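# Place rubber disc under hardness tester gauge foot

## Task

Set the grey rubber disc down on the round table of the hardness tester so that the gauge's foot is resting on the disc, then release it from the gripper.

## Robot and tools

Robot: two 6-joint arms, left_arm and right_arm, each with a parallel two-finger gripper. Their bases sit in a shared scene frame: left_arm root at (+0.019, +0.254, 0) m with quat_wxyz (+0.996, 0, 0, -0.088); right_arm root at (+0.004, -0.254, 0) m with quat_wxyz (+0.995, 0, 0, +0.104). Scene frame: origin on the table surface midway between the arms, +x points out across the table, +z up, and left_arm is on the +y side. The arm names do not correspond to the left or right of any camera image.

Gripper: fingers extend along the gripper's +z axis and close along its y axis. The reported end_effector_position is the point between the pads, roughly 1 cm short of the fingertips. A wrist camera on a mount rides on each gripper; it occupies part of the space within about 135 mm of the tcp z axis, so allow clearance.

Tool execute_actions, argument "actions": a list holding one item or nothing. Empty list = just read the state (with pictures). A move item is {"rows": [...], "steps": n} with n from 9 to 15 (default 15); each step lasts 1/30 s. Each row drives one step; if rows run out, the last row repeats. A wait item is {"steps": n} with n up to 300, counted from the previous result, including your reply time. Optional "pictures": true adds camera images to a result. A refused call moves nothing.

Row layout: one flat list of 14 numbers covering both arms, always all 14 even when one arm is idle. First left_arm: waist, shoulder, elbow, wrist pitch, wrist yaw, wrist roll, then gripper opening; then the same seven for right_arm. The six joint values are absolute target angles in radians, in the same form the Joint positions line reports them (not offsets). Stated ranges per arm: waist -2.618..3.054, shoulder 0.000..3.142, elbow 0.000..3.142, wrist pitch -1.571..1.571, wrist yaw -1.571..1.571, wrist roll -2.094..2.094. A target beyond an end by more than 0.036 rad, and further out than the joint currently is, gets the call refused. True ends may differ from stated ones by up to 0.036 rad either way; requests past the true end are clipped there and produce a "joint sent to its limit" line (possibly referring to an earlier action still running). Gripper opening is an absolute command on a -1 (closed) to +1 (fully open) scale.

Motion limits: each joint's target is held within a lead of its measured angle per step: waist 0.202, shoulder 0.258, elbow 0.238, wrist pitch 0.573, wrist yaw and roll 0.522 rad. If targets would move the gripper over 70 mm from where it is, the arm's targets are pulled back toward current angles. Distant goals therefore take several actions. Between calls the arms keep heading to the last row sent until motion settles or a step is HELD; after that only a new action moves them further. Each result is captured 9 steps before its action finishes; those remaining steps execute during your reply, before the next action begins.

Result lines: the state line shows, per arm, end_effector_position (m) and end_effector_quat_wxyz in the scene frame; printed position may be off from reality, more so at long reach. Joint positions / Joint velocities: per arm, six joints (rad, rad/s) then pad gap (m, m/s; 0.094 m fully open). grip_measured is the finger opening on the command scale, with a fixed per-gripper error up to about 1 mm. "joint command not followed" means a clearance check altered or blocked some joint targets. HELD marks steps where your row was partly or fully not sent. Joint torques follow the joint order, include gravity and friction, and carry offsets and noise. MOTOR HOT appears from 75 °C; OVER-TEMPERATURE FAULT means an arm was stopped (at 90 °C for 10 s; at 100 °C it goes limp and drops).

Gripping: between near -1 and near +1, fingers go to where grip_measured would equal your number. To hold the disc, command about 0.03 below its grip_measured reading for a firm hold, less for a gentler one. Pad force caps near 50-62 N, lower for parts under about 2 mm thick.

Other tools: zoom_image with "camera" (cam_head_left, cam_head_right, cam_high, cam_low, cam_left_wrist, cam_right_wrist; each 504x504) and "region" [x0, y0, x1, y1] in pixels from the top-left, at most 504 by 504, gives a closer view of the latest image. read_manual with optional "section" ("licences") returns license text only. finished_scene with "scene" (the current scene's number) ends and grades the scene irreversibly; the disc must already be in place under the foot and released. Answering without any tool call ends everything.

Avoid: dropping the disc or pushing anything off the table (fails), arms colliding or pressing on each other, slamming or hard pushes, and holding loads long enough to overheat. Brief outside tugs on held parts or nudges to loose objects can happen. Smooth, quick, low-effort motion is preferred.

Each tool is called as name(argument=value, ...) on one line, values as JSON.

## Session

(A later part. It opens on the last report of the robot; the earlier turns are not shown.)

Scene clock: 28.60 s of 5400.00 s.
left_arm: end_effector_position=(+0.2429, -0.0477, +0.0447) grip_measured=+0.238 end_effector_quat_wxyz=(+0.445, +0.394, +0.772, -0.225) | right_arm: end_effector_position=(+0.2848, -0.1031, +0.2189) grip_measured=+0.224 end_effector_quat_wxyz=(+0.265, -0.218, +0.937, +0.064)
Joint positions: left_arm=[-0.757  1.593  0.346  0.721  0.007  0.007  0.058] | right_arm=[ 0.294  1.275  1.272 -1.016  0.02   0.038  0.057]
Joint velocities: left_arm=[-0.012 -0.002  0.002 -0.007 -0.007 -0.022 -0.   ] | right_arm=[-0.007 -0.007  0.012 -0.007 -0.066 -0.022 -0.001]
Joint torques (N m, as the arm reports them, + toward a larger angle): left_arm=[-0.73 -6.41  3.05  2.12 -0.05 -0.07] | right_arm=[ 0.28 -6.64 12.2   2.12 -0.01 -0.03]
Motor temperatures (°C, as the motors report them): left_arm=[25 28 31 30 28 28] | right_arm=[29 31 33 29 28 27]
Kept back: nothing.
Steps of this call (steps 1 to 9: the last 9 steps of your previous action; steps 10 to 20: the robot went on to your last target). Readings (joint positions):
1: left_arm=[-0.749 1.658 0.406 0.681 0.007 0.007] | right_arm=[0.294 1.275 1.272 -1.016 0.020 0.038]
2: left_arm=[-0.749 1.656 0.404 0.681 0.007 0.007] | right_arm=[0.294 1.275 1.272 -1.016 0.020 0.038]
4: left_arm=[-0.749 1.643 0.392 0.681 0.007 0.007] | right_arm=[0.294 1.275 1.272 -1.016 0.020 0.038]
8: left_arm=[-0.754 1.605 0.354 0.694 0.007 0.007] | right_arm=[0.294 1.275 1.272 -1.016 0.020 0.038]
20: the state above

execute_actions(actions=[{"rows":[[-0.766,1.585,0.35,0.725,0,0,0.19,0.298,1.24,1.351,-0.94,0.022,0.035,0.17],[-0.766,1.596,0.365,0.725,0,0,0.19,0.298,1.24,1.351,-0.94,0.022,0.035,0.17],[-0.766,1.604,0.374,0.725,0,0,0.19,0.298,1.24,1.351,-0.94,0.022,0.035,0.17],[-0.766,1.612,0.382,0.725,0,0,0.19,0.298,1.24,1.351,-0.94,0.022,0.035,0.17],[-0.766,1.62,0.39,0.725,0,0,0.19,0.298,1.24,1.351,-0.94,0.022,0.035,0.17],[-0.766,1.628,0.398,0.725,0,0,0.19,0.298,1.24,1.351,-0.94,0.022,0.035,0.17],[-0.766,1.636,0.406,0.725,0,0,0.19,0.298,1.24,1.351,-0.94,0.022,0.035,0.17],[-0.766,1.643,0.414,0.725,0,0,0.19,0.298,1.24,1.351,-0.94,0.022,0.035,0.17],[-0.766,1.65,0.422,0.725,0,0,0.19,0.298,1.24,1.351,-0.94,0.022,0.035,0.17],[-0.766,1.657,0.43,0.725,0,0,0.19,0.298,1.24,1.351,-0.94,0.022,0.035,0.17],[-0.766,1.664,0.438,0.725,0,0,0.19,0.298,1.24,1.351,-0.94,0.022,0.035,0.17],[-0.766,1.671,0.446,0.725,0,0,0.19,0.298,1.24,1.351,-0.94,0.022,0.035,0.17],[-0.766,1.678,0.453,0.725,0,0,0.19,0.298,1.24,1.351,-0.94,0.022,0.035,0.17],[-0.766,1.685,0.46,0.725,0,0,0.19,0.298,1.24,1.351,-0.94,0.022,0.035,0.17],[-0.766,1.692,0.466,0.725,0,0,0.19,0.298,1.24,1.351,-0.94,0.022,0.035,0.17]]}])

execute_actions(actions=[{"steps":17}], pictures=true)

zoom_image(camera="cam_low", region=[120, 220, 210, 310])

zoom_image(camera="cam_head_right", region=[220, 160, 320, 260])

Scene clock: 30.20 s of 5400.00 s.
left_arm: end_effector_position=(+0.2442, -0.0494, +0.0447) grip_measured=+0.238 end_effector_quat_wxyz=(+0.445, +0.394, +0.772, -0.226) | right_arm: end_effector_position=(+0.2848, -0.1031, +0.2189) grip_measured=+0.224 end_effector_quat_wxyz=(+0.265, -0.218, +0.937, +0.064)
Joint positions: left_arm=[-0.757  1.601  0.354  0.722  0.007  0.007  0.058] | right_arm=[ 0.294  1.275  1.272 -1.016  0.02   0.038  0.057]
Joint velocities: left_arm=[ 0.007  0.208  0.193  0.066  0.022  0.022 -0.001] | right_arm=[ 0.007 -0.022 -0.022  0.081  0.051  0.066 -0.002]
Joint torques (N m, as the arm reports them, + toward a larger angle): left_arm=[-0.72 -3.75  6.73  2.08 -0.05 -0.07] | right_arm=[ 0.27 -6.63 12.22  2.12  0.   -0.03]
Motor temperatures (°C, as the motors report them): left_arm=[25 28 31 31 28 28] | right_arm=[29 31 33 30 28 27]
Steps of this call (steps 1 to 15: the robot went on to your last target; steps 16 to 42: nothing new was sent; steps 43 to 48: the first 6 steps of this action). Readings (joint positions):
43: left_arm=[-0.757 1.593 0.346 0.722 0.007 0.007] | right_arm=[0.294 1.275 1.272 -1.016 0.020 0.038]
44: left_arm=[-0.757 1.593 0.346 0.722 0.007 0.007] | right_arm=[0.294 1.275 1.272 -1.016 0.020 0.038]
46: left_arm=[-0.757 1.593 0.346 0.722 0.007 0.007] | right_arm=[0.294 1.275 1.272 -1.016 0.020 0.038]
48: the state above

Scene clock: 30.77 s of 5400.00 s.
left_arm: end_effector_position=(+0.2579, -0.0679, +0.0457) grip_measured=+0.238 end_effector_quat_wxyz=(+0.448, +0.393, +0.770, -0.227) | right_arm: end_effector_position=(+0.2848, -0.1031, +0.2189) grip_measured=+0.224 end_effector_quat_wxyz=(+0.265, -0.218, +0.937, +0.064)
Joint positions: left_arm=[-0.757  1.679  0.439  0.722  0.007  0.007  0.058] | right_arm=[ 0.294  1.275  1.272 -1.016  0.02   0.038  0.057]
Joint velocities: left_arm=[-0.002 -0.007 -0.007 -0.037 -0.007  0.022 -0.   ] | right_arm=[-0.012  0.007 -0.022  0.037 -0.007 -0.066  0.001]
Joint torques (N m, as the arm reports them, + toward a larger angle): left_arm=[-0.7  -4.7   6.18  2.11 -0.05 -0.07] | right_arm=[ 0.28 -6.65 12.2   2.12  0.   -0.04]
Motor temperatures (°C, as the motors report them): left_arm=[25 28 31 31 28 28] | right_arm=[29 31 34 30 28 27]
Kept back: nothing.
Steps of this call (steps 1 to 9: the last 9 steps of your previous action; steps 10 to 17: the robot went on to your last target). Readings (joint positions):
1: left_arm=[-0.757 1.609 0.362 0.722 0.007 0.007] | right_arm=[0.294 1.275 1.272 -1.016 0.020 0.038]
2: left_arm=[-0.757 1.617 0.371 0.722 0.007 0.007] | right_arm=[0.294 1.275 1.272 -1.016 0.020 0.038]
4: left_arm=[-0.757 1.633 0.389 0.722 0.007 0.007] | right_arm=[0.294 1.275 1.272 -1.016 0.020 0.038]
8: left_arm=[-0.757 1.661 0.421 0.722 0.007 0.007] | right_arm=[0.294 1.275 1.272 -1.016 0.020 0.038]
17: the state above

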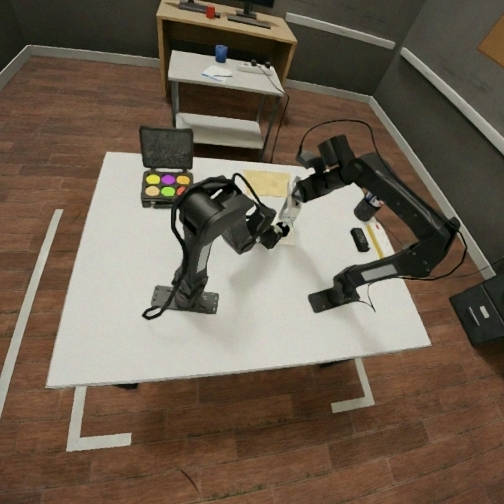

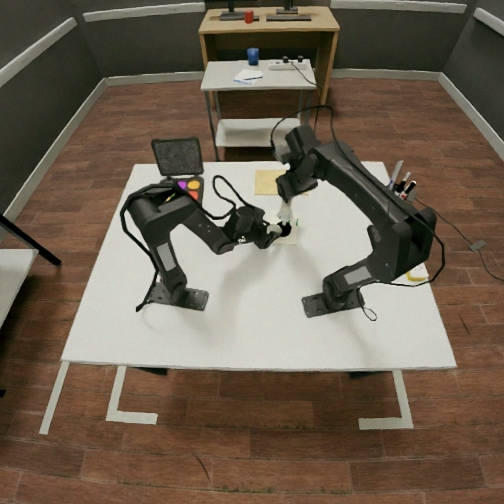

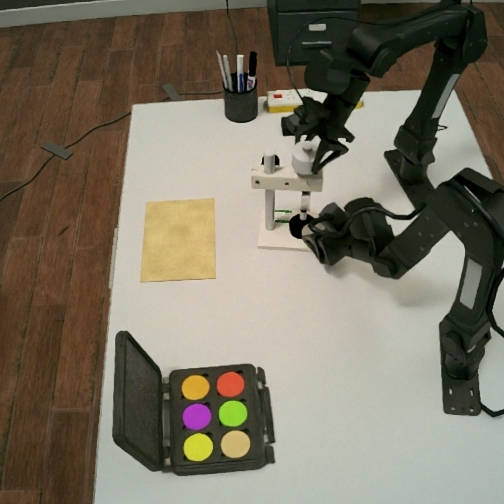

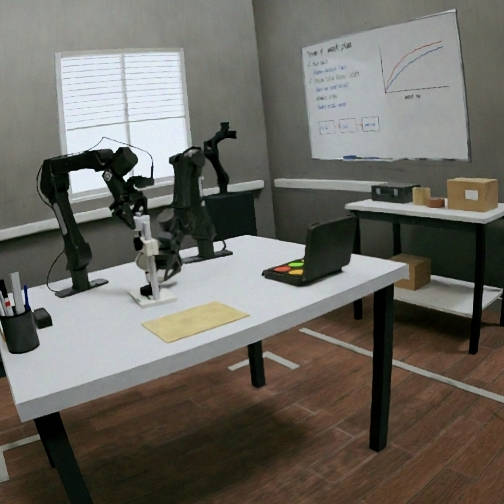

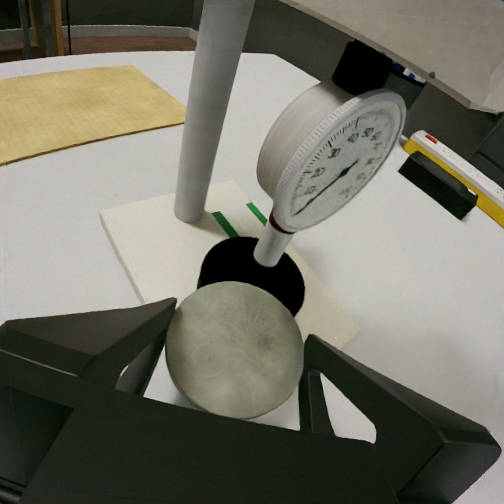

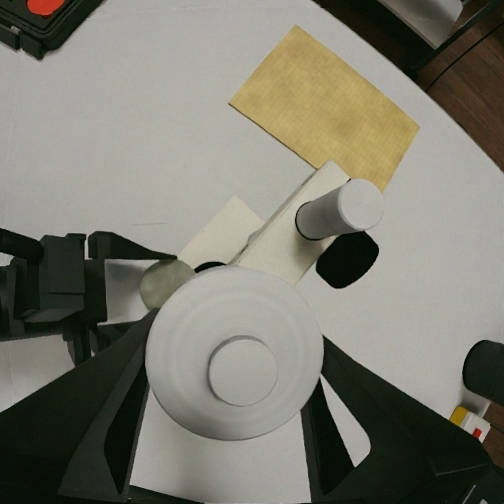

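Region (120, 220, 210, 310) of cam_low's 504x504 image, scaled by 5.600, with more detail than that image has.

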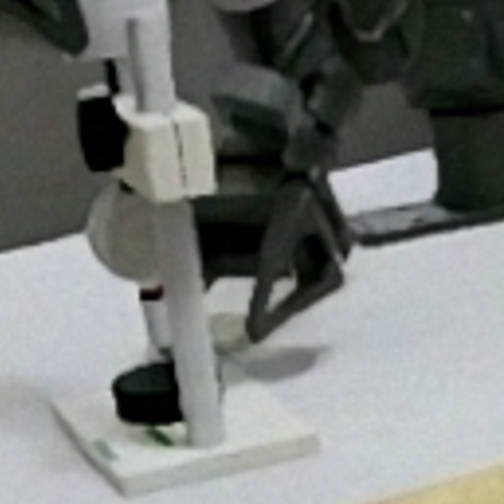

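Region (220, 160, 320, 260) of cam_head_right's 504x504 image, scaled by 5.040, with more detail than that image has.

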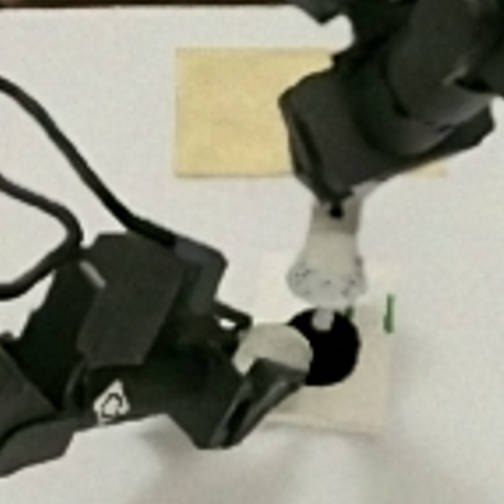

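execute_actions(actions=[{"rows":[[-0.766,1.692,0.466,0.71,0,0,0.19,0.298,1.24,1.351,-0.94,0.022,0.035,0.17],[-0.766,1.692,0.466,0.695,0,0,0.19,0.298,1.24,1.351,-0.94,0.022,0.035,0.17],[-0.766,1.692,0.466,0.685,0,0,0.19,0.298,1.24,1.351,-0.94,0.022,0.035,0.17],[-0.766,1.696,0.469,0.685,0,0,0.19,0.298,1.24,1.351,-0.94,0.022,0.035,0.17],[-0.766,1.70,0.472,0.685,0,0,0.19,0.298,1.24,1.351,-0.94,0.022,0.035,0.17],[-0.766,1.706,0.478,0.685,0,0,0.19,0.298,1.24,1.351,-0.94,0.022,0.035,0.17],[-0.766,1.712,0.486,0.683,0,0,0.19,0.298,1.24,1.351,-0.94,0.022,0.035,0.17],[-0.766,1.718,0.494,0.681,0,0,0.19,0.298,1.24,1.351,-0.94,0.022,0.035,0.17],[-0.766,1.724,0.502,0.68,0,0,0.19,0.298,1.24,1.351,-0.94,0.022,0.035,0.17],[-0.766,1.73,0.51,0.679,0,0,0.19,0.298,1.24,1.351,-0.94,0.022,0.035,0.17],[-0.766,1.736,0.518,0.678,0,0,0.19,0.298,1.24,1.351,-0.94,0.022,0.035,0.17],[-0.766,1.742,0.526,0.677,0,0,0.19,0.298,1.24,1.351,-0.94,0.022,0.035,0.17],[-0.766,1.748,0.534,0.676,0,0,0.19,0.298,1.24,1.351,-0.94,0.022,0.035,0.17],[-0.766,1.754,0.542,0.676,0,0,0.19,0.298,1.24,1.351,-0.94,0.022,0.035,0.17],[-0.766,1.76,0.55,0.676,0,0,0.19,0.298,1.24,1.351,-0.94,0.022,0.035,0.17]]}])

execute_actions(actions=[{"steps":17}], pictures=true)

zoom_image(camera="cam_low", region=[120, 220, 210, 310])

zoom_image(camera="cam_head_right", region=[220, 160, 320, 260])

Scene clock: 32.20 s of 5400.00 s.
left_arm: end_effector_position=(+0.2581, -0.0682, +0.0430) grip_measured=+0.238 end_effector_quat_wxyz=(+0.443, +0.393, +0.774, -0.225) | right_arm: end_effector_position=(+0.2848, -0.1031, +0.2189) grip_measured=+0.224 end_effector_quat_wxyz=(+0.265, -0.218, +0.937, +0.064)
Joint positions: left_arm=[-0.757  1.686  0.447  0.709  0.007  0.004  0.058] | right_arm=[ 0.294  1.275  1.272 -1.016  0.02   0.038  0.057]
Joint velocities: left_arm=[-0.012 -0.042  0.037 -0.051 -0.081 -0.037  0.001] | right_arm=[-0.002 -0.027 -0.022  0.051  0.037 -0.037  0.   ]
Joint torques (N m, as the arm reports them, + toward a larger angle): left_arm=[-0.57 -4.24  6.55  1.95 -0.04 -0.04] | right_arm=[ 0.29 -6.64 12.19  2.12  0.   -0.03]
Motor temperatures (°C, as the motors report them): left_arm=[25 28 31 31 28 28] | right_arm=[29 31 34 30 28 27]
Steps of this call (steps 1 to 15: the robot went on to your last target; steps 16 to 37: nothing new was sent; steps 38 to 43: the first 6 steps of this action). Readings (joint positions):
38: left_arm=[-0.757 1.687 0.439 0.708 0.007 0.005] | right_arm=[0.294 1.275 1.272 -1.016 0.020 0.038]
39: left_arm=[-0.757 1.687 0.439 0.707 0.007 0.005] | right_arm=[0.294 1.275 1.272 -1.016 0.020 0.038]
41: left_arm=[-0.757 1.686 0.444 0.713 0.007 0.004] | right_arm=[0.294 1.275 1.272 -1.016 0.020 0.038]
43: the state above

Scene clock: 32.77 s of 5400.00 s.
left_arm: end_effector_position=(+0.2695, -0.0835, +0.0425) grip_measured=+0.238 end_effector_quat_wxyz=(+0.443, +0.393, +0.774, -0.225) | right_arm: end_effector_position=(+0.2848, -0.1031, +0.2189) grip_measured=+0.224 end_effector_quat_wxyz=(+0.265, -0.218, +0.937, +0.064)
Joint positions: left_arm=[-0.757  1.747  0.524  0.692  0.007  0.004  0.058] | right_arm=[ 0.294  1.275  1.272 -1.016  0.02   0.038  0.057]
Joint velocities: left_arm=[-0.012  0.007  0.007 -0.007 -0.037  0.022 -0.   ] | right_arm=[-0.007 -0.002  0.007 -0.037 -0.051  0.066 -0.001]
Joint torques (N m, as the arm reports them, + toward a larger angle): left_arm=[-0.71 -5.44  6.4   1.91 -0.05 -0.04] | right_arm=[ 0.28 -6.64 12.22  2.12 -0.01 -0.03]
Motor temperatures (°C, as the motors report them): left_arm=[25 28 31 31 28 28] | right_arm=[29 31 34 30 28 27]
Kept back: nothing.
Steps of this call (steps 1 to 9: the last 9 steps of your previous action; steps 10 to 17: the robot went on to your last target). Readings (joint positions):
1: left_arm=[-0.757 1.688 0.449 0.706 0.007 0.004] | right_arm=[0.294 1.275 1.272 -1.016 0.020 0.038]
2: left_arm=[-0.757 1.693 0.454 0.704 0.007 0.004] | right_arm=[0.294 1.275 1.272 -1.016 0.020 0.038]
4: left_arm=[-0.757 1.704 0.468 0.702 0.007 0.004] | right_arm=[0.294 1.275 1.272 -1.016 0.020 0.038]
8: left_arm=[-0.757 1.731 0.502 0.696 0.007 0.004] | right_arm=[0.294 1.275 1.272 -1.016 0.020 0.038]
17: the state above

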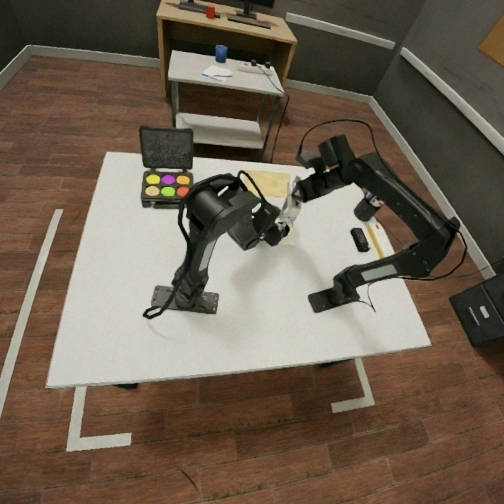

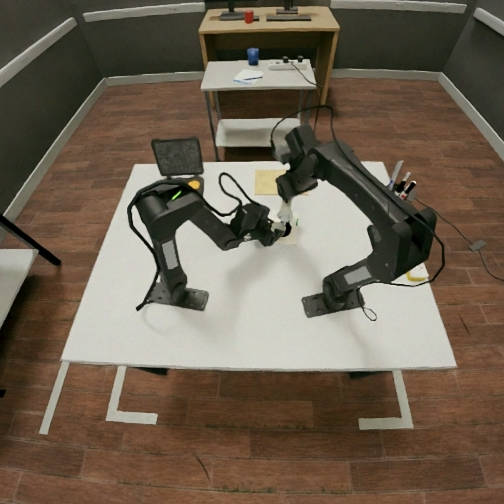

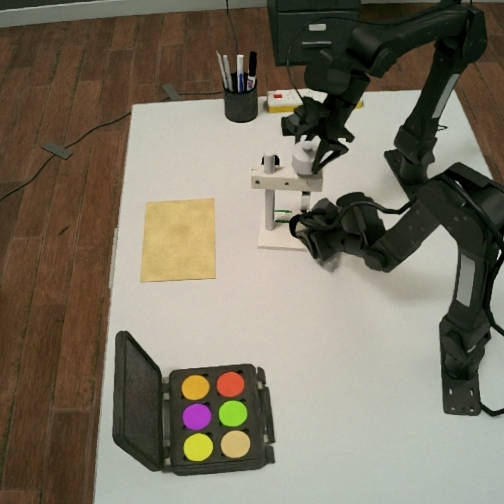

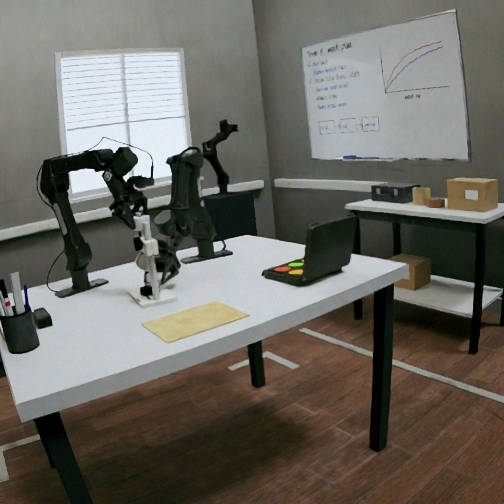

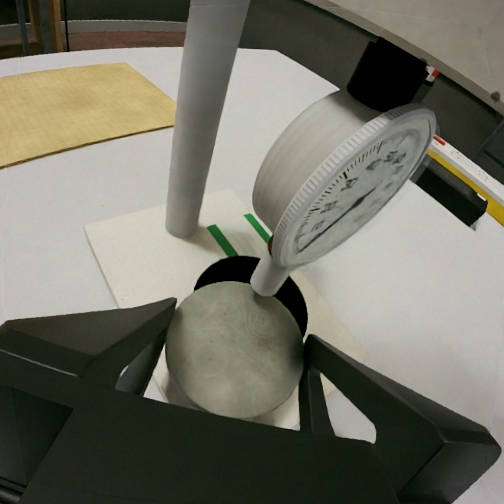

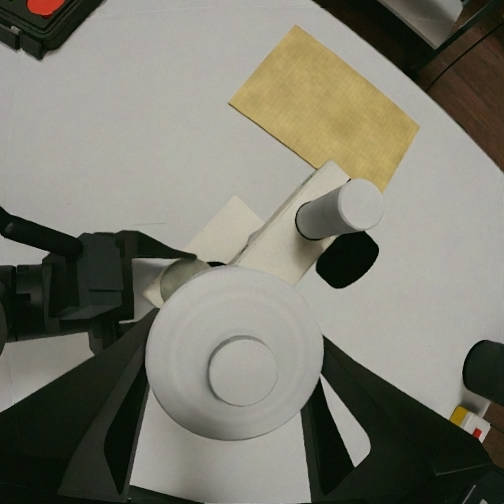

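Region (120, 220, 210, 310) of cam_low's 504x504 image, scaled by 5.600, with more detail than that image has.

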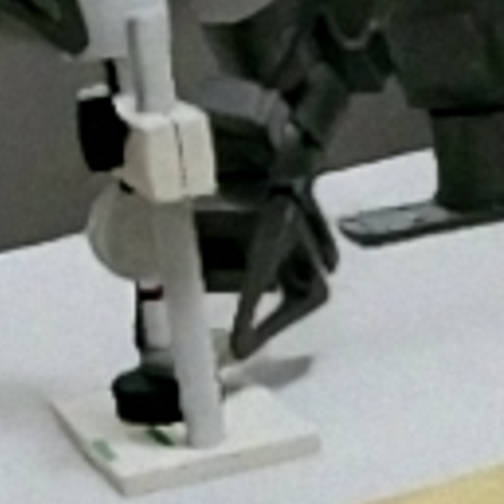

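Region (220, 160, 320, 260) of cam_head_right's 504x504 image, scaled by 5.040, with more detail than that image has.

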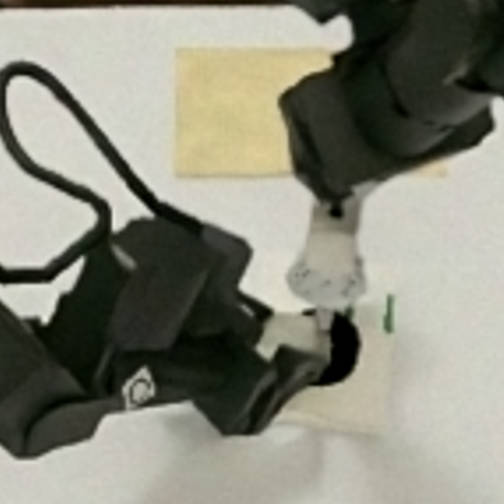

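execute_actions(actions=[{"rows":[[-0.767,1.766,0.557,0.674,0,0,0.19,0.298,1.24,1.351,-0.94,0.022,0.035,0.17],[-0.768,1.772,0.565,0.672,0,0,0.19,0.298,1.24,1.351,-0.94,0.022,0.035,0.17],[-0.769,1.778,0.572,0.67,0,0,0.19,0.298,1.24,1.351,-0.94,0.022,0.035,0.17],[-0.77,1.784,0.58,0.668,0,0,0.19,0.298,1.24,1.351,-0.94,0.022,0.035,0.17],[-0.771,1.79,0.587,0.666,0,0,0.19,0.298,1.24,1.351,-0.94,0.022,0.035,0.17],[-0.772,1.796,0.595,0.664,0,0,0.19,0.298,1.24,1.351,-0.94,0.022,0.035,0.17],[-0.773,1.802,0.602,0.662,0,0,0.19,0.298,1.24,1.351,-0.94,0.022,0.035,0.17],[-0.773,1.808,0.61,0.66,0,0,0.19,0.298,1.24,1.351,-0.94,0.022,0.035,0.17],[-0.773,1.814,0.617,0.66,0,0,0.19,0.298,1.24,1.351,-0.94,0.022,0.035,0.17],[-0.773,1.82,0.625,0.66,0,0,0.19,0.298,1.24,1.351,-0.94,0.022,0.035,0.17],[-0.773,1.826,0.632,0.66,0,0,0.19,0.298,1.24,1.351,-0.94,0.022,0.035,0.17],[-0.773,1.831,0.64,0.66,0,0,0.19,0.298,1.24,1.351,-0.94,0.022,0.035,0.17]],"steps":12}])

execute_actions(actions=[{"steps":17}], pictures=true)

zoom_image(camera="cam_low", region=[120, 250, 180, 310])

Scene clock: 34.03 s of 5400.00 s.
left_arm: end_effector_position=(+0.2703, -0.0847, +0.0421) grip_measured=+0.238 end_effector_quat_wxyz=(+0.442, +0.394, +0.774, -0.225) | right_arm: end_effector_position=(+0.2848, -0.1031, +0.2189) grip_measured=+0.224 end_effector_quat_wxyz=(+0.265, -0.218, +0.937, +0.064)
Joint positions: left_arm=[-0.757  1.752  0.53   0.689  0.007  0.004  0.058] | right_arm=[ 0.294  1.275  1.272 -1.016  0.02   0.038  0.057]
Joint velocities: left_arm=[ 0.012  0.115  0.168 -0.037 -0.022 -0.037 -0.001] | right_arm=[ 0.002 -0.007  0.002 -0.037 -0.022 -0.007  0.001]
Joint torques (N m, as the arm reports them, + toward a larger angle): left_arm=[-1.04 -5.33  6.76  1.89 -0.03 -0.07] | right_arm=[ 0.28 -6.64 12.21  2.12  0.   -0.03]
Motor temperatures (°C, as the motors report them): left_arm=[25 28 31 31 28 28] | right_arm=[29 31 35 30 28 27]
Steps of this call (steps 1 to 15: the robot went on to your last target; steps 16 to 35: nothing new was sent; steps 36 to 38: the first 3 steps of this action). Readings (joint positions):
36: left_arm=[-0.757 1.747 0.524 0.690 0.007 0.004] | right_arm=[0.294 1.275 1.272 -1.016 0.020 0.038]
37: left_arm=[-0.757 1.748 0.525 0.690 0.007 0.004] | right_arm=[0.294 1.275 1.272 -1.016 0.020 0.038]
38: the state above

Scene clock: 34.60 s of 5400.00 s.
left_arm: end_effector_position=(+0.2808, -0.1036, +0.0422) grip_measured=+0.238 end_effector_quat_wxyz=(+0.444, +0.395, +0.771, -0.227) | right_arm: end_effector_position=(+0.2848, -0.1031, +0.2189) grip_measured=+0.224 end_effector_quat_wxyz=(+0.265, -0.218, +0.937, +0.064)
Joint positions: left_arm=[-0.764  1.818  0.613  0.678  0.007  0.004  0.058] | right_arm=[ 0.294  1.275  1.272 -1.016  0.02   0.038  0.057]
Joint velocities: left_arm=[-0.002  0.012  0.012  0.037  0.037 -0.051 -0.   ] | right_arm=[-0.007  0.002 -0.022  0.007 -0.066  0.051  0.001]
Joint torques (N m, as the arm reports them, + toward a larger angle): left_arm=[-0.76 -6.18  6.53  1.88 -0.05 -0.05] | right_arm=[ 0.27 -6.64 12.21  2.12  0.   -0.03]
Motor temperatures (°C, as the motors report them): left_arm=[25 28 31 31 28 28] | right_arm=[29 31 35 30 28 27]
Kept back: nothing.
Steps of this call (steps 1 to 9: the last 9 steps of your previous action; steps 10 to 17: the robot went on to your last target). Readings (joint positions):
1: left_arm=[-0.757 1.757 0.537 0.688 0.007 0.004] | right_arm=[0.294 1.275 1.272 -1.016 0.020 0.038]
2: left_arm=[-0.757 1.764 0.545 0.687 0.007 0.004] | right_arm=[0.294 1.275 1.272 -1.016 0.020 0.038]
4: left_arm=[-0.760 1.778 0.562 0.684 0.007 0.004] | right_arm=[0.294 1.275 1.272 -1.016 0.020 0.038]
8: left_arm=[-0.764 1.802 0.593 0.680 0.007 0.004] | right_arm=[0.294 1.275 1.272 -1.016 0.020 0.038]
17: the state above

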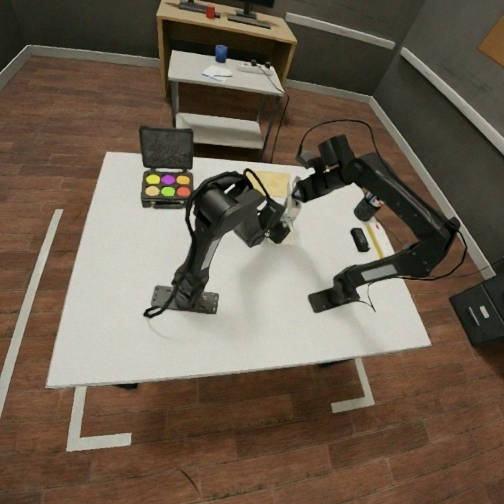

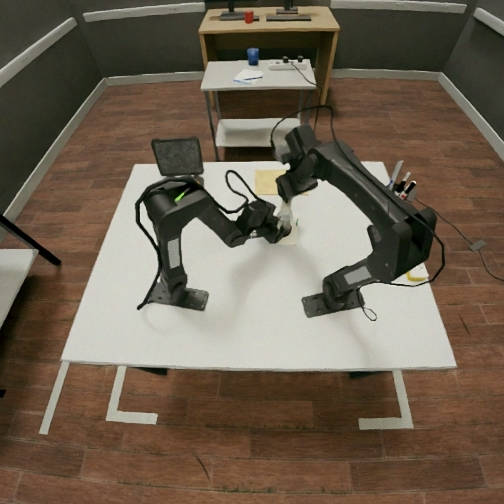

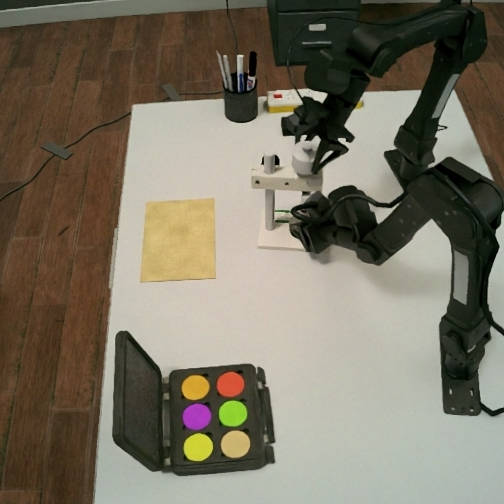

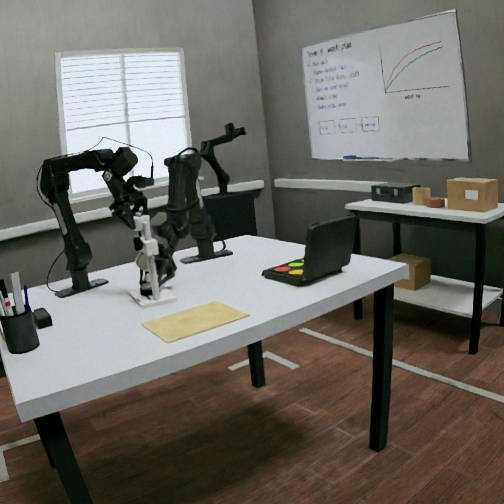

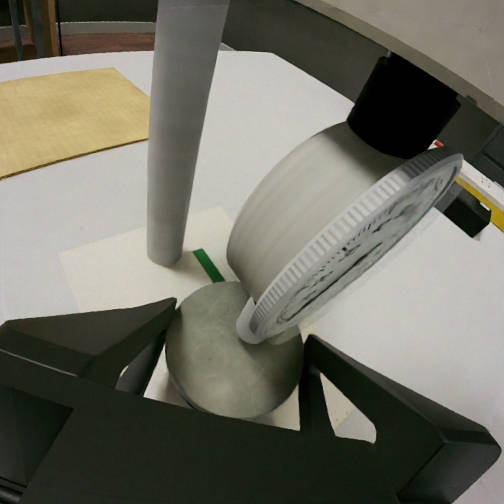

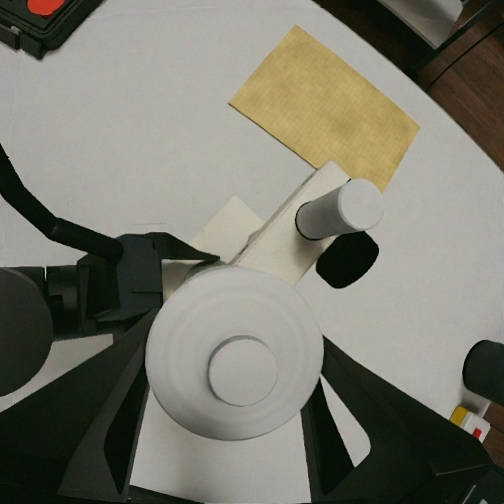

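Region (120, 250, 180, 310) of cam_low's 504x504 image, scaled by 8.400, with more detail than that image has.

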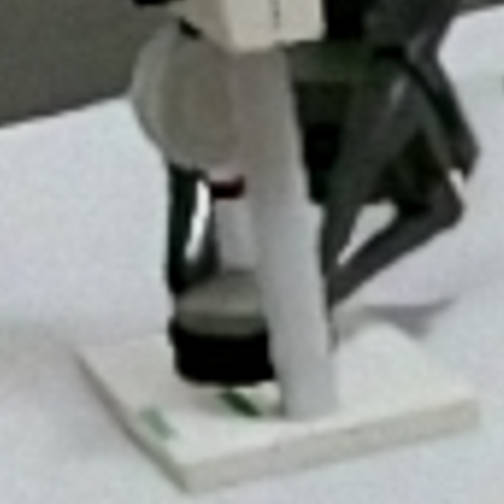

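Lower ~5 mm onto the table.

execute_actions(actions=[{"rows":[[-0.773,1.834,0.635,0.66,0,0,0.19,0.298,1.24,1.345,-0.94,0.022,0.035,0.17],[-0.773,1.837,0.63,0.66,0,0,0.19,0.298,1.24,1.34,-0.94,0.022,0.035,0.17],[-0.773,1.84,0.625,0.66,0,0,0.19,0.298,1.24,1.335,-0.94,0.022,0.035,0.17],[-0.773,1.843,0.62,0.66,0,0,0.19,0.298,1.24,1.33,-0.94,0.022,0.035,0.17],[-0.773,1.846,0.62,0.66,0,0,0.19,0.298,1.24,1.325,-0.94,0.022,0.035,0.17],[-0.773,1.849,0.62,0.66,0,0,0.19,0.298,1.24,1.32,-0.94,0.022,0.035,0.17]],"steps":9}])

execute_actions(actions=[{"steps":14}], pictures=true)

zoom_image(camera="cam_low", region=[120, 250, 180, 310])

Scene clock: 35.17 s of 5400.00 s.
left_arm: end_effector_position=(+0.2808, -0.1036, +0.0422) grip_measured=+0.238 end_effector_quat_wxyz=(+0.444, +0.395, +0.771, -0.227) | right_arm: end_effector_position=(+0.2848, -0.1031, +0.2189) grip_measured=+0.224 end_effector_quat_wxyz=(+0.265, -0.218, +0.937, +0.064)
Joint positions: left_arm=[-0.764  1.818  0.613  0.678  0.007  0.004  0.058] | right_arm=[ 0.294  1.275  1.272 -1.016  0.02   0.038  0.057]
Joint velocities: left_arm=[-0.002  0.017  0.012  0.007  0.037 -0.007 -0.   ] | right_arm=[-0.002 -0.012  0.007  0.081 -0.007 -0.022 -0.001]
Joint torques (N m, as the arm reports them, + toward a larger angle): left_arm=[-0.75 -6.18  6.51  1.88 -0.05 -0.04] | right_arm=[ 0.28 -6.64 12.21  2.12  0.   -0.03]
Motor temperatures (°C, as the motors report them): left_arm=[25 28 32 31 28 28] | right_arm=[29 31 35 30 28 27]
Kept back: the last 9 steps of this action.
Steps of this call (steps 1 to 15: the robot went on to your last target; steps 16 to 17: nothing new was sent). Readings (joint positions):
1: left_arm=[-0.764 1.818 0.613 0.678 0.007 0.004] | right_arm=[0.294 1.275 1.272 -1.016 0.020 0.038]
2: left_arm=[-0.764 1.818 0.613 0.678 0.007 0.004] | right_arm=[0.294 1.275 1.272 -1.016 0.020 0.038]
4: left_arm=[-0.764 1.818 0.613 0.678 0.007 0.004] | right_arm=[0.294 1.275 1.272 -1.016 0.020 0.038]
8: left_arm=[-0.764 1.818 0.613 0.678 0.007 0.004] | right_arm=[0.294 1.275 1.272 -1.016 0.020 0.038]
17: the state above

Scene clock: 35.63 s of 5400.00 s.
left_arm: end_effector_position=(+0.2808, -0.1035, +0.0418) grip_measured=+0.238 end_effector_quat_wxyz=(+0.444, +0.395, +0.772, -0.227) | right_arm: end_effector_position=(+0.2848, -0.1031, +0.2189) grip_measured=+0.224 end_effector_quat_wxyz=(+0.265, -0.218, +0.937, +0.064)
Joint positions: left_arm=[-0.764  1.819  0.613  0.678  0.006  0.004  0.058] | right_arm=[ 0.294  1.275  1.272 -1.016  0.02   0.038  0.057]
Joint velocities: left_arm=[-0.017  0.017 -0.007 -0.007  0.007  0.037  0.001] | right_arm=[-0.002 -0.012  0.002 -0.022  0.022  0.007  0.   ]
Joint torques (N m, as the arm reports them, + toward a larger angle): left_arm=[-0.75 -4.92  5.04  1.88 -0.05 -0.04] | right_arm=[ 0.28 -6.63  9.91  2.12  0.   -0.03]
Motor temperatures (°C, as the motors report them): left_arm=[25 28 32 31 28 28] | right_arm=[29 31 35 30 28 27]
Kept back: nothing.
Steps of this call (steps 1 to 9: the last 9 steps of your previous action; steps 10 to 14: the robot went on to your last target). Readings (joint positions):
1: left_arm=[-0.764 1.818 0.613 0.678 0.007 0.004] | right_arm=[0.294 1.275 1.272 -1.016 0.020 0.038]
2: left_arm=[-0.764 1.818 0.613 0.678 0.007 0.004] | right_arm=[0.294 1.275 1.272 -1.016 0.020 0.038]
4: left_arm=[-0.764 1.819 0.613 0.678 0.007 0.004] | right_arm=[0.294 1.275 1.272 -1.016 0.020 0.038]
8: left_arm=[-0.764 1.819 0.613 0.678 0.006 0.004] | right_arm=[0.294 1.275 1.272 -1.016 0.020 0.038]
14: the state above

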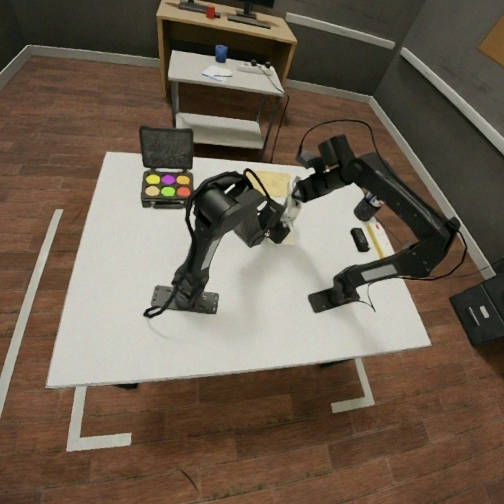

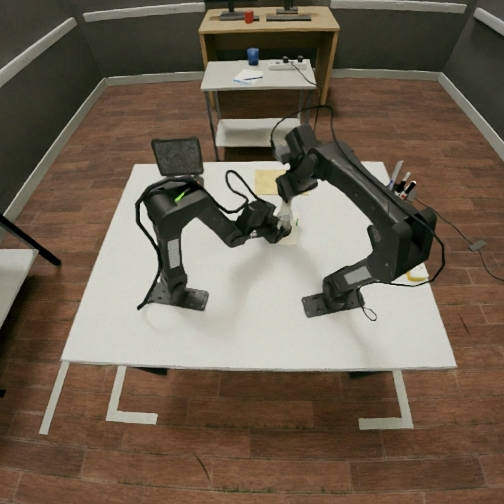

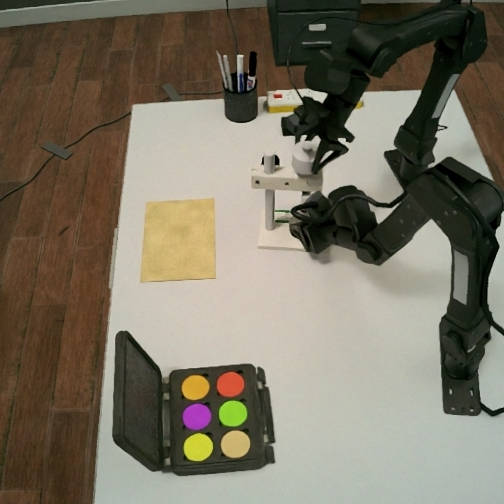

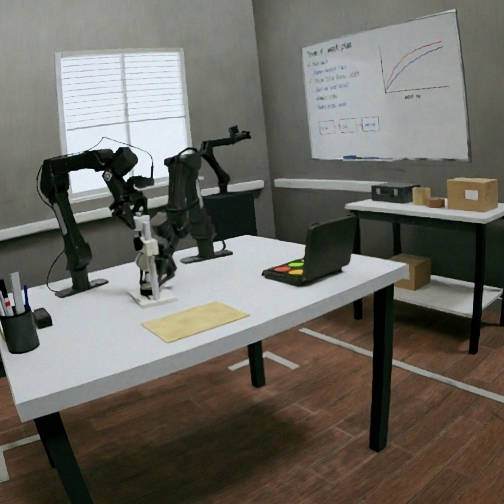

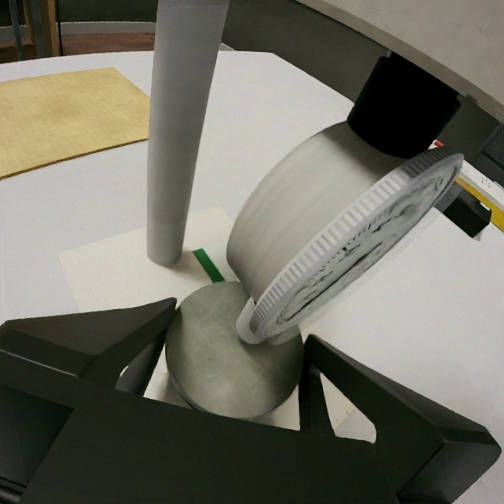

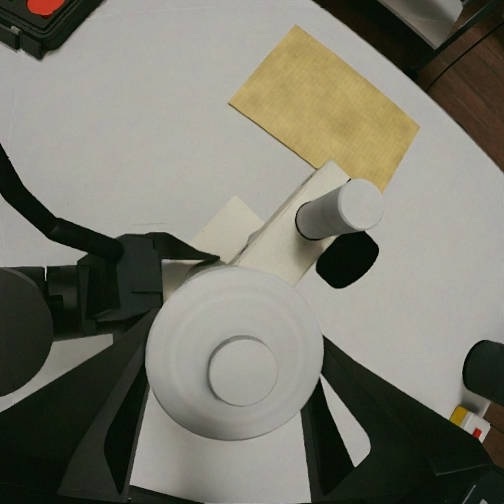

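Region (120, 250, 180, 310) of cam_low's 504x504 image, scaled by 8.400, with more detail than that image has.

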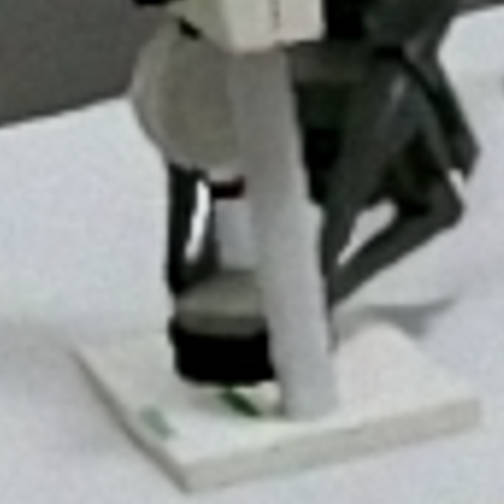

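execute_actions(actions=[{"rows":[[-0.764,1.83,0.615,0.675,0,0,0.22,0.298,1.24,1.315,-0.94,0.022,0.035,0.17],[-0.764,1.82,0.615,0.68,0,0,0.26,0.298,1.24,1.31,-0.94,0.022,0.035,0.17],[-0.764,1.815,0.612,0.68,0,0,0.31,0.298,1.24,1.305,-0.94,0.022,0.035,0.17],[-0.764,1.81,0.608,0.68,0,0,0.37,0.298,1.24,1.3,-0.94,0.022,0.035,0.17],[-0.764,1.805,0.604,0.68,0,0,0.43,0.298,1.24,1.295,-0.94,0.022,0.035,0.17],[-0.764,1.80,0.60,0.68,0,0,0.48,0.298,1.24,1.29,-0.94,0.022,0.035,0.17],[-0.764,1.79,0.59,0.685,0,0,0.5,0.298,1.24,1.285,-0.94,0.022,0.035,0.17],[-0.764,1.775,0.573,0.69,0,0,0.5,0.298,1.24,1.28,-0.94,0.022,0.035,0.17],[-0.764,1.76,0.555,0.695,0,0,0.5,0.298,1.24,1.275,-0.94,0.022,0.035,0.17],[-0.764,1.745,0.537,0.70,0,0,0.5,0.298,1.24,1.27,-0.94,0.022,0.035,0.17],[-0.764,1.73,0.519,0.705,0,0,0.5,0.298,1.24,1.265,-0.94,0.022,0.035,0.17],[-0.764,1.715,0.50,0.71,0,0,0.5,0.298,1.24,1.26,-0.94,0.022,0.035,0.17],[-0.764,1.70,0.482,0.715,0,0,0.5,0.298,1.24,1.255,-0.94,0.022,0.035,0.17],[-0.764,1.685,0.464,0.72,0,0,0.5,0.298,1.24,1.25,-0.94,0.022,0.035,0.17],[-0.764,1.67,0.446,0.72,0,0,0.5,0.298,1.24,1.245,-0.94,0.022,0.035,0.17]]}])

execute_actions(actions=[{"rows":[[-0.764,1.65,0.425,0.72,0,0,0.5,0.298,1.242,1.242,-0.942,0.022,0.035,0.17],[-0.764,1.63,0.405,0.72,0,0,0.5,0.298,1.244,1.239,-0.944,0.022,0.035,0.17],[-0.764,1.61,0.385,0.72,0,0,0.5,0.298,1.246,1.236,-0.946,0.022,0.035,0.17],[-0.764,1.59,0.365,0.72,0,0,0.5,0.298,1.248,1.233,-0.948,0.022,0.035,0.17],[-0.764,1.57,0.345,0.72,0,0,0.5,0.298,1.25,1.23,-0.95,0.022,0.035,0.17],[-0.764,1.55,0.325,0.715,0,0,0.5,0.298,1.252,1.23,-0.95,0.022,0.035,0.17],[-0.764,1.52,0.305,0.71,0,0,0.5,0.298,1.254,1.23,-0.95,0.022,0.035,0.17],[-0.764,1.49,0.285,0.70,0,0,0.5,0.298,1.256,1.23,-0.95,0.022,0.035,0.17],[-0.764,1.46,0.265,0.69,0,0,0.5,0.298,1.256,1.23,-0.95,0.022,0.035,0.17],[-0.764,1.43,0.245,0.68,0,0,0.5,0.298,1.256,1.23,-0.95,0.022,0.035,0.17],[-0.764,1.40,0.225,0.67,0,0,0.5,0.298,1.256,1.23,-0.95,0.022,0.035,0.17],[-0.764,1.38,0.21,0.66,0,0,0.5,0.298,1.256,1.23,-0.95,0.022,0.035,0.17]],"steps":12}])

execute_actions(actions=[{"steps":11}], pictures=true)

Scene clock: 37.30 s of 5400.00 s.
left_arm: end_effector_position=(+0.2809, -0.1037, +0.0422) grip_measured=+0.455 end_effector_quat_wxyz=(+0.444, +0.395, +0.771, -0.227) | right_arm: end_effector_position=(+0.2845, -0.1032, +0.2176) grip_measured=+0.224 end_effector_quat_wxyz=(+0.264, -0.219, +0.937, +0.063)
Joint positions: left_arm=[-0.764  1.819  0.613  0.68   0.006  0.004  0.068] | right_arm=[ 0.294  1.275  1.268 -1.014  0.02   0.038  0.057]
Joint velocities: left_arm=[ 0.002  0.012  0.012  0.037 -0.007  0.037  0.046] | right_arm=[-0.002 -0.017 -0.081  0.11   0.081 -0.007  0.001]
Joint torques (N m, as the arm reports them, + toward a larger angle): left_arm=[-0.07 -8.88  3.57  2.07 -0.05 -0.06] | right_arm=[ 0.29 -6.61  8.33  2.03 -0.01  0.01]
Motor temperatures (°C, as the motors report them): left_arm=[25 29 32 31 28 28] | right_arm=[29 31 35 30 28 27]
Steps of this call (steps 1 to 15: the robot went on to your last target; steps 16 to 44: nothing new was sent; steps 45 to 50: the first 6 steps of this action). Readings (joint positions):
45: left_arm=[-0.764 1.819 0.613 0.679 0.006 0.004] | right_arm=[0.294 1.275 1.272 -1.016 0.020 0.038]
46: left_arm=[-0.764 1.819 0.613 0.680 0.006 0.004] | right_arm=[0.294 1.275 1.272 -1.016 0.020 0.038]
48: left_arm=[-0.764 1.819 0.613 0.680 0.006 0.004] | right_arm=[0.294 1.275 1.272 -1.016 0.020 0.038]
50: the state above

Scene clock: 37.70 s of 5400.00 s.
left_arm: end_effector_position=(+0.2557, -0.0691, +0.0499) grip_measured=+0.498 end_effector_quat_wxyz=(+0.450, +0.394, +0.768, -0.230) | right_arm: end_effector_position=(+0.2843, -0.1033, +0.2079) grip_measured=+0.224 end_effector_quat_wxyz=(+0.260, -0.219, +0.939, +0.062)
Joint positions: left_arm=[-0.764  1.662  0.438  0.712  0.006  0.004  0.07 ] | right_arm=[ 0.294  1.275  1.234 -0.99   0.02   0.039  0.057]
Joint velocities: left_arm=[ 0.007 -0.535 -0.598 -0.007 -0.051 -0.051 -0.   ] | right_arm=[ 0.007  0.012 -0.007 -0.066 -0.022 -0.007  0.001]
Joint torques (N m, as the arm reports them, + toward a larger angle): left_arm=[-0.07 -7.21  3.17  2.13 -0.04 -0.04] | right_arm=[ 0.29 -6.13  6.52  1.76  0.   -0.05]
Motor temperatures (°C, as the motors report them): left_arm=[25 29 32 31 28 28] | right_arm=[29 31 35 30 28 27]
Steps of this call (steps 1 to 9: the last 9 steps of your previous action; steps 10 to 12: the first 3 steps of this action). Readings (joint positions):
10: left_arm=[-0.764 1.697 0.478 0.710 0.006 0.004] | right_arm=[0.294 1.275 1.235 -0.991 0.020 0.039]
11: left_arm=[-0.764 1.680 0.458 0.711 0.006 0.004] | right_arm=[0.294 1.275 1.234 -0.990 0.020 0.039]
12: the state above

Scene clock: 38.07 s of 5400.00 s.
left_arm: end_effector_position=(+0.2247, -0.0268, +0.0635) grip_measured=+0.498 end_effector_quat_wxyz=(+0.464, +0.389, +0.759, -0.237) | right_arm: end_effector_position=(+0.2843, -0.1033, +0.2079) grip_measured=+0.224 end_effector_quat_wxyz=(+0.260, -0.219, +0.939, +0.062)
Joint positions: left_arm=[-0.764  1.403  0.234  0.695  0.006  0.004  0.07 ] | right_arm=[ 0.294  1.275  1.234 -0.99   0.02   0.039  0.057]
Joint velocities: left_arm=[-0.002 -0.276 -0.188 -0.095  0.037 -0.037 -0.001] | right_arm=[-0.012  0.022  0.012 -0.007 -0.022  0.037  0.   ]
Joint torques (N m, as the arm reports them, + toward a larger angle): left_arm=[-0.07 -3.75  3.81  1.82 -0.05 -0.04] | right_arm=[ 0.28 -5.31  6.12  1.74  0.   -0.04]
Motor temperatures (°C, as the motors report them): left_arm=[25 29 31 31 28 28] | right_arm=[29 31 35 30 28 27]
Kept back: nothing.
Steps of this call (steps 1 to 9: the last 9 steps of your previous action; steps 10 to 11: the robot went on to your last target). Readings (joint positions):
1: left_arm=[-0.764 1.643 0.418 0.713 0.006 0.004] | right_arm=[0.294 1.275 1.234 -0.990 0.020 0.039]
2: left_arm=[-0.764 1.623 0.397 0.713 0.006 0.004] | right_arm=[0.294 1.275 1.234 -0.990 0.020 0.039]
4: left_arm=[-0.764 1.581 0.357 0.713 0.006 0.004] | right_arm=[0.294 1.275 1.234 -0.990 0.020 0.039]
8: left_arm=[-0.764 1.469 0.276 0.705 0.006 0.004] | right_arm=[0.294 1.275 1.234 -0.990 0.020 0.039]
11: the state above

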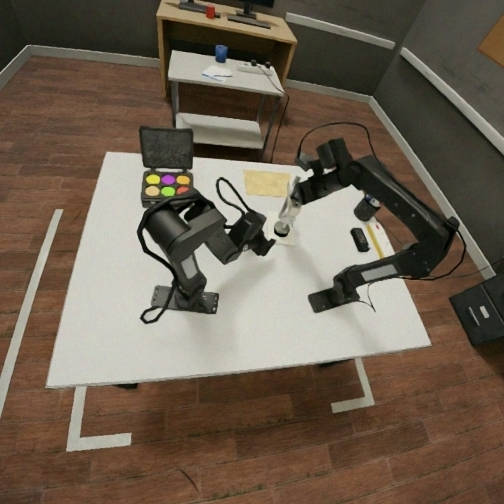

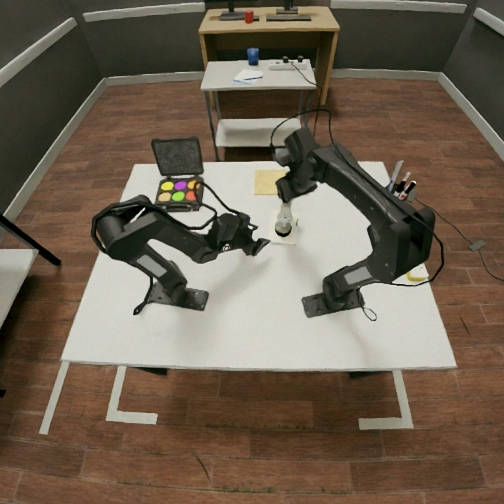

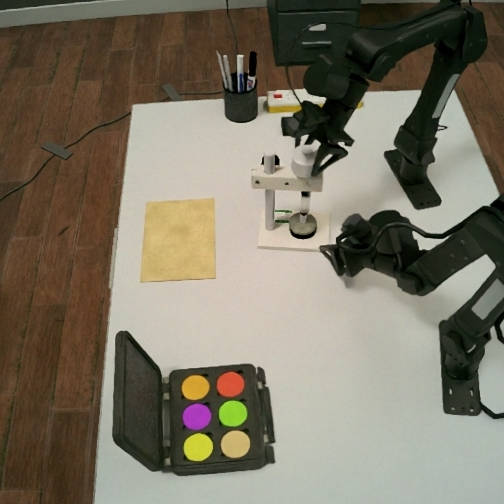

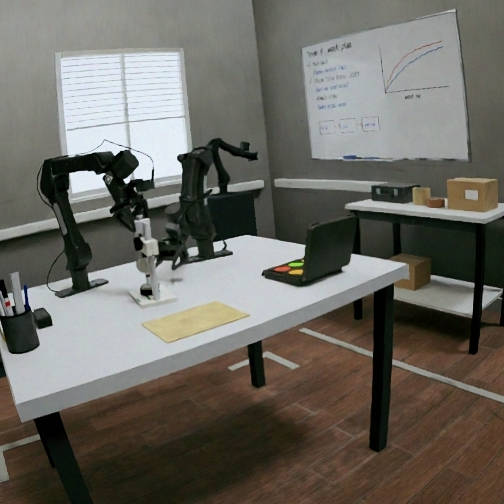

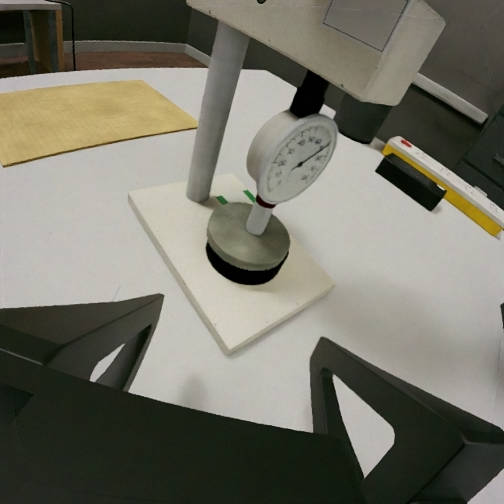

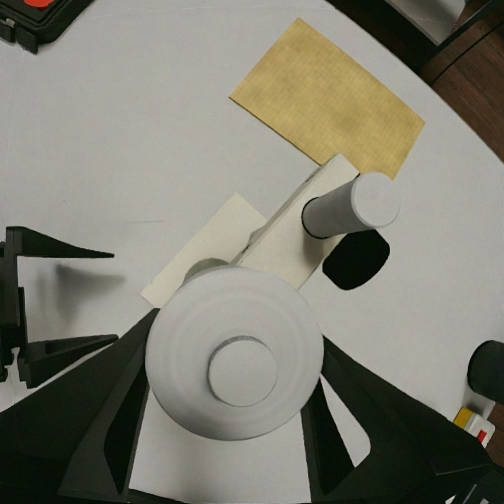

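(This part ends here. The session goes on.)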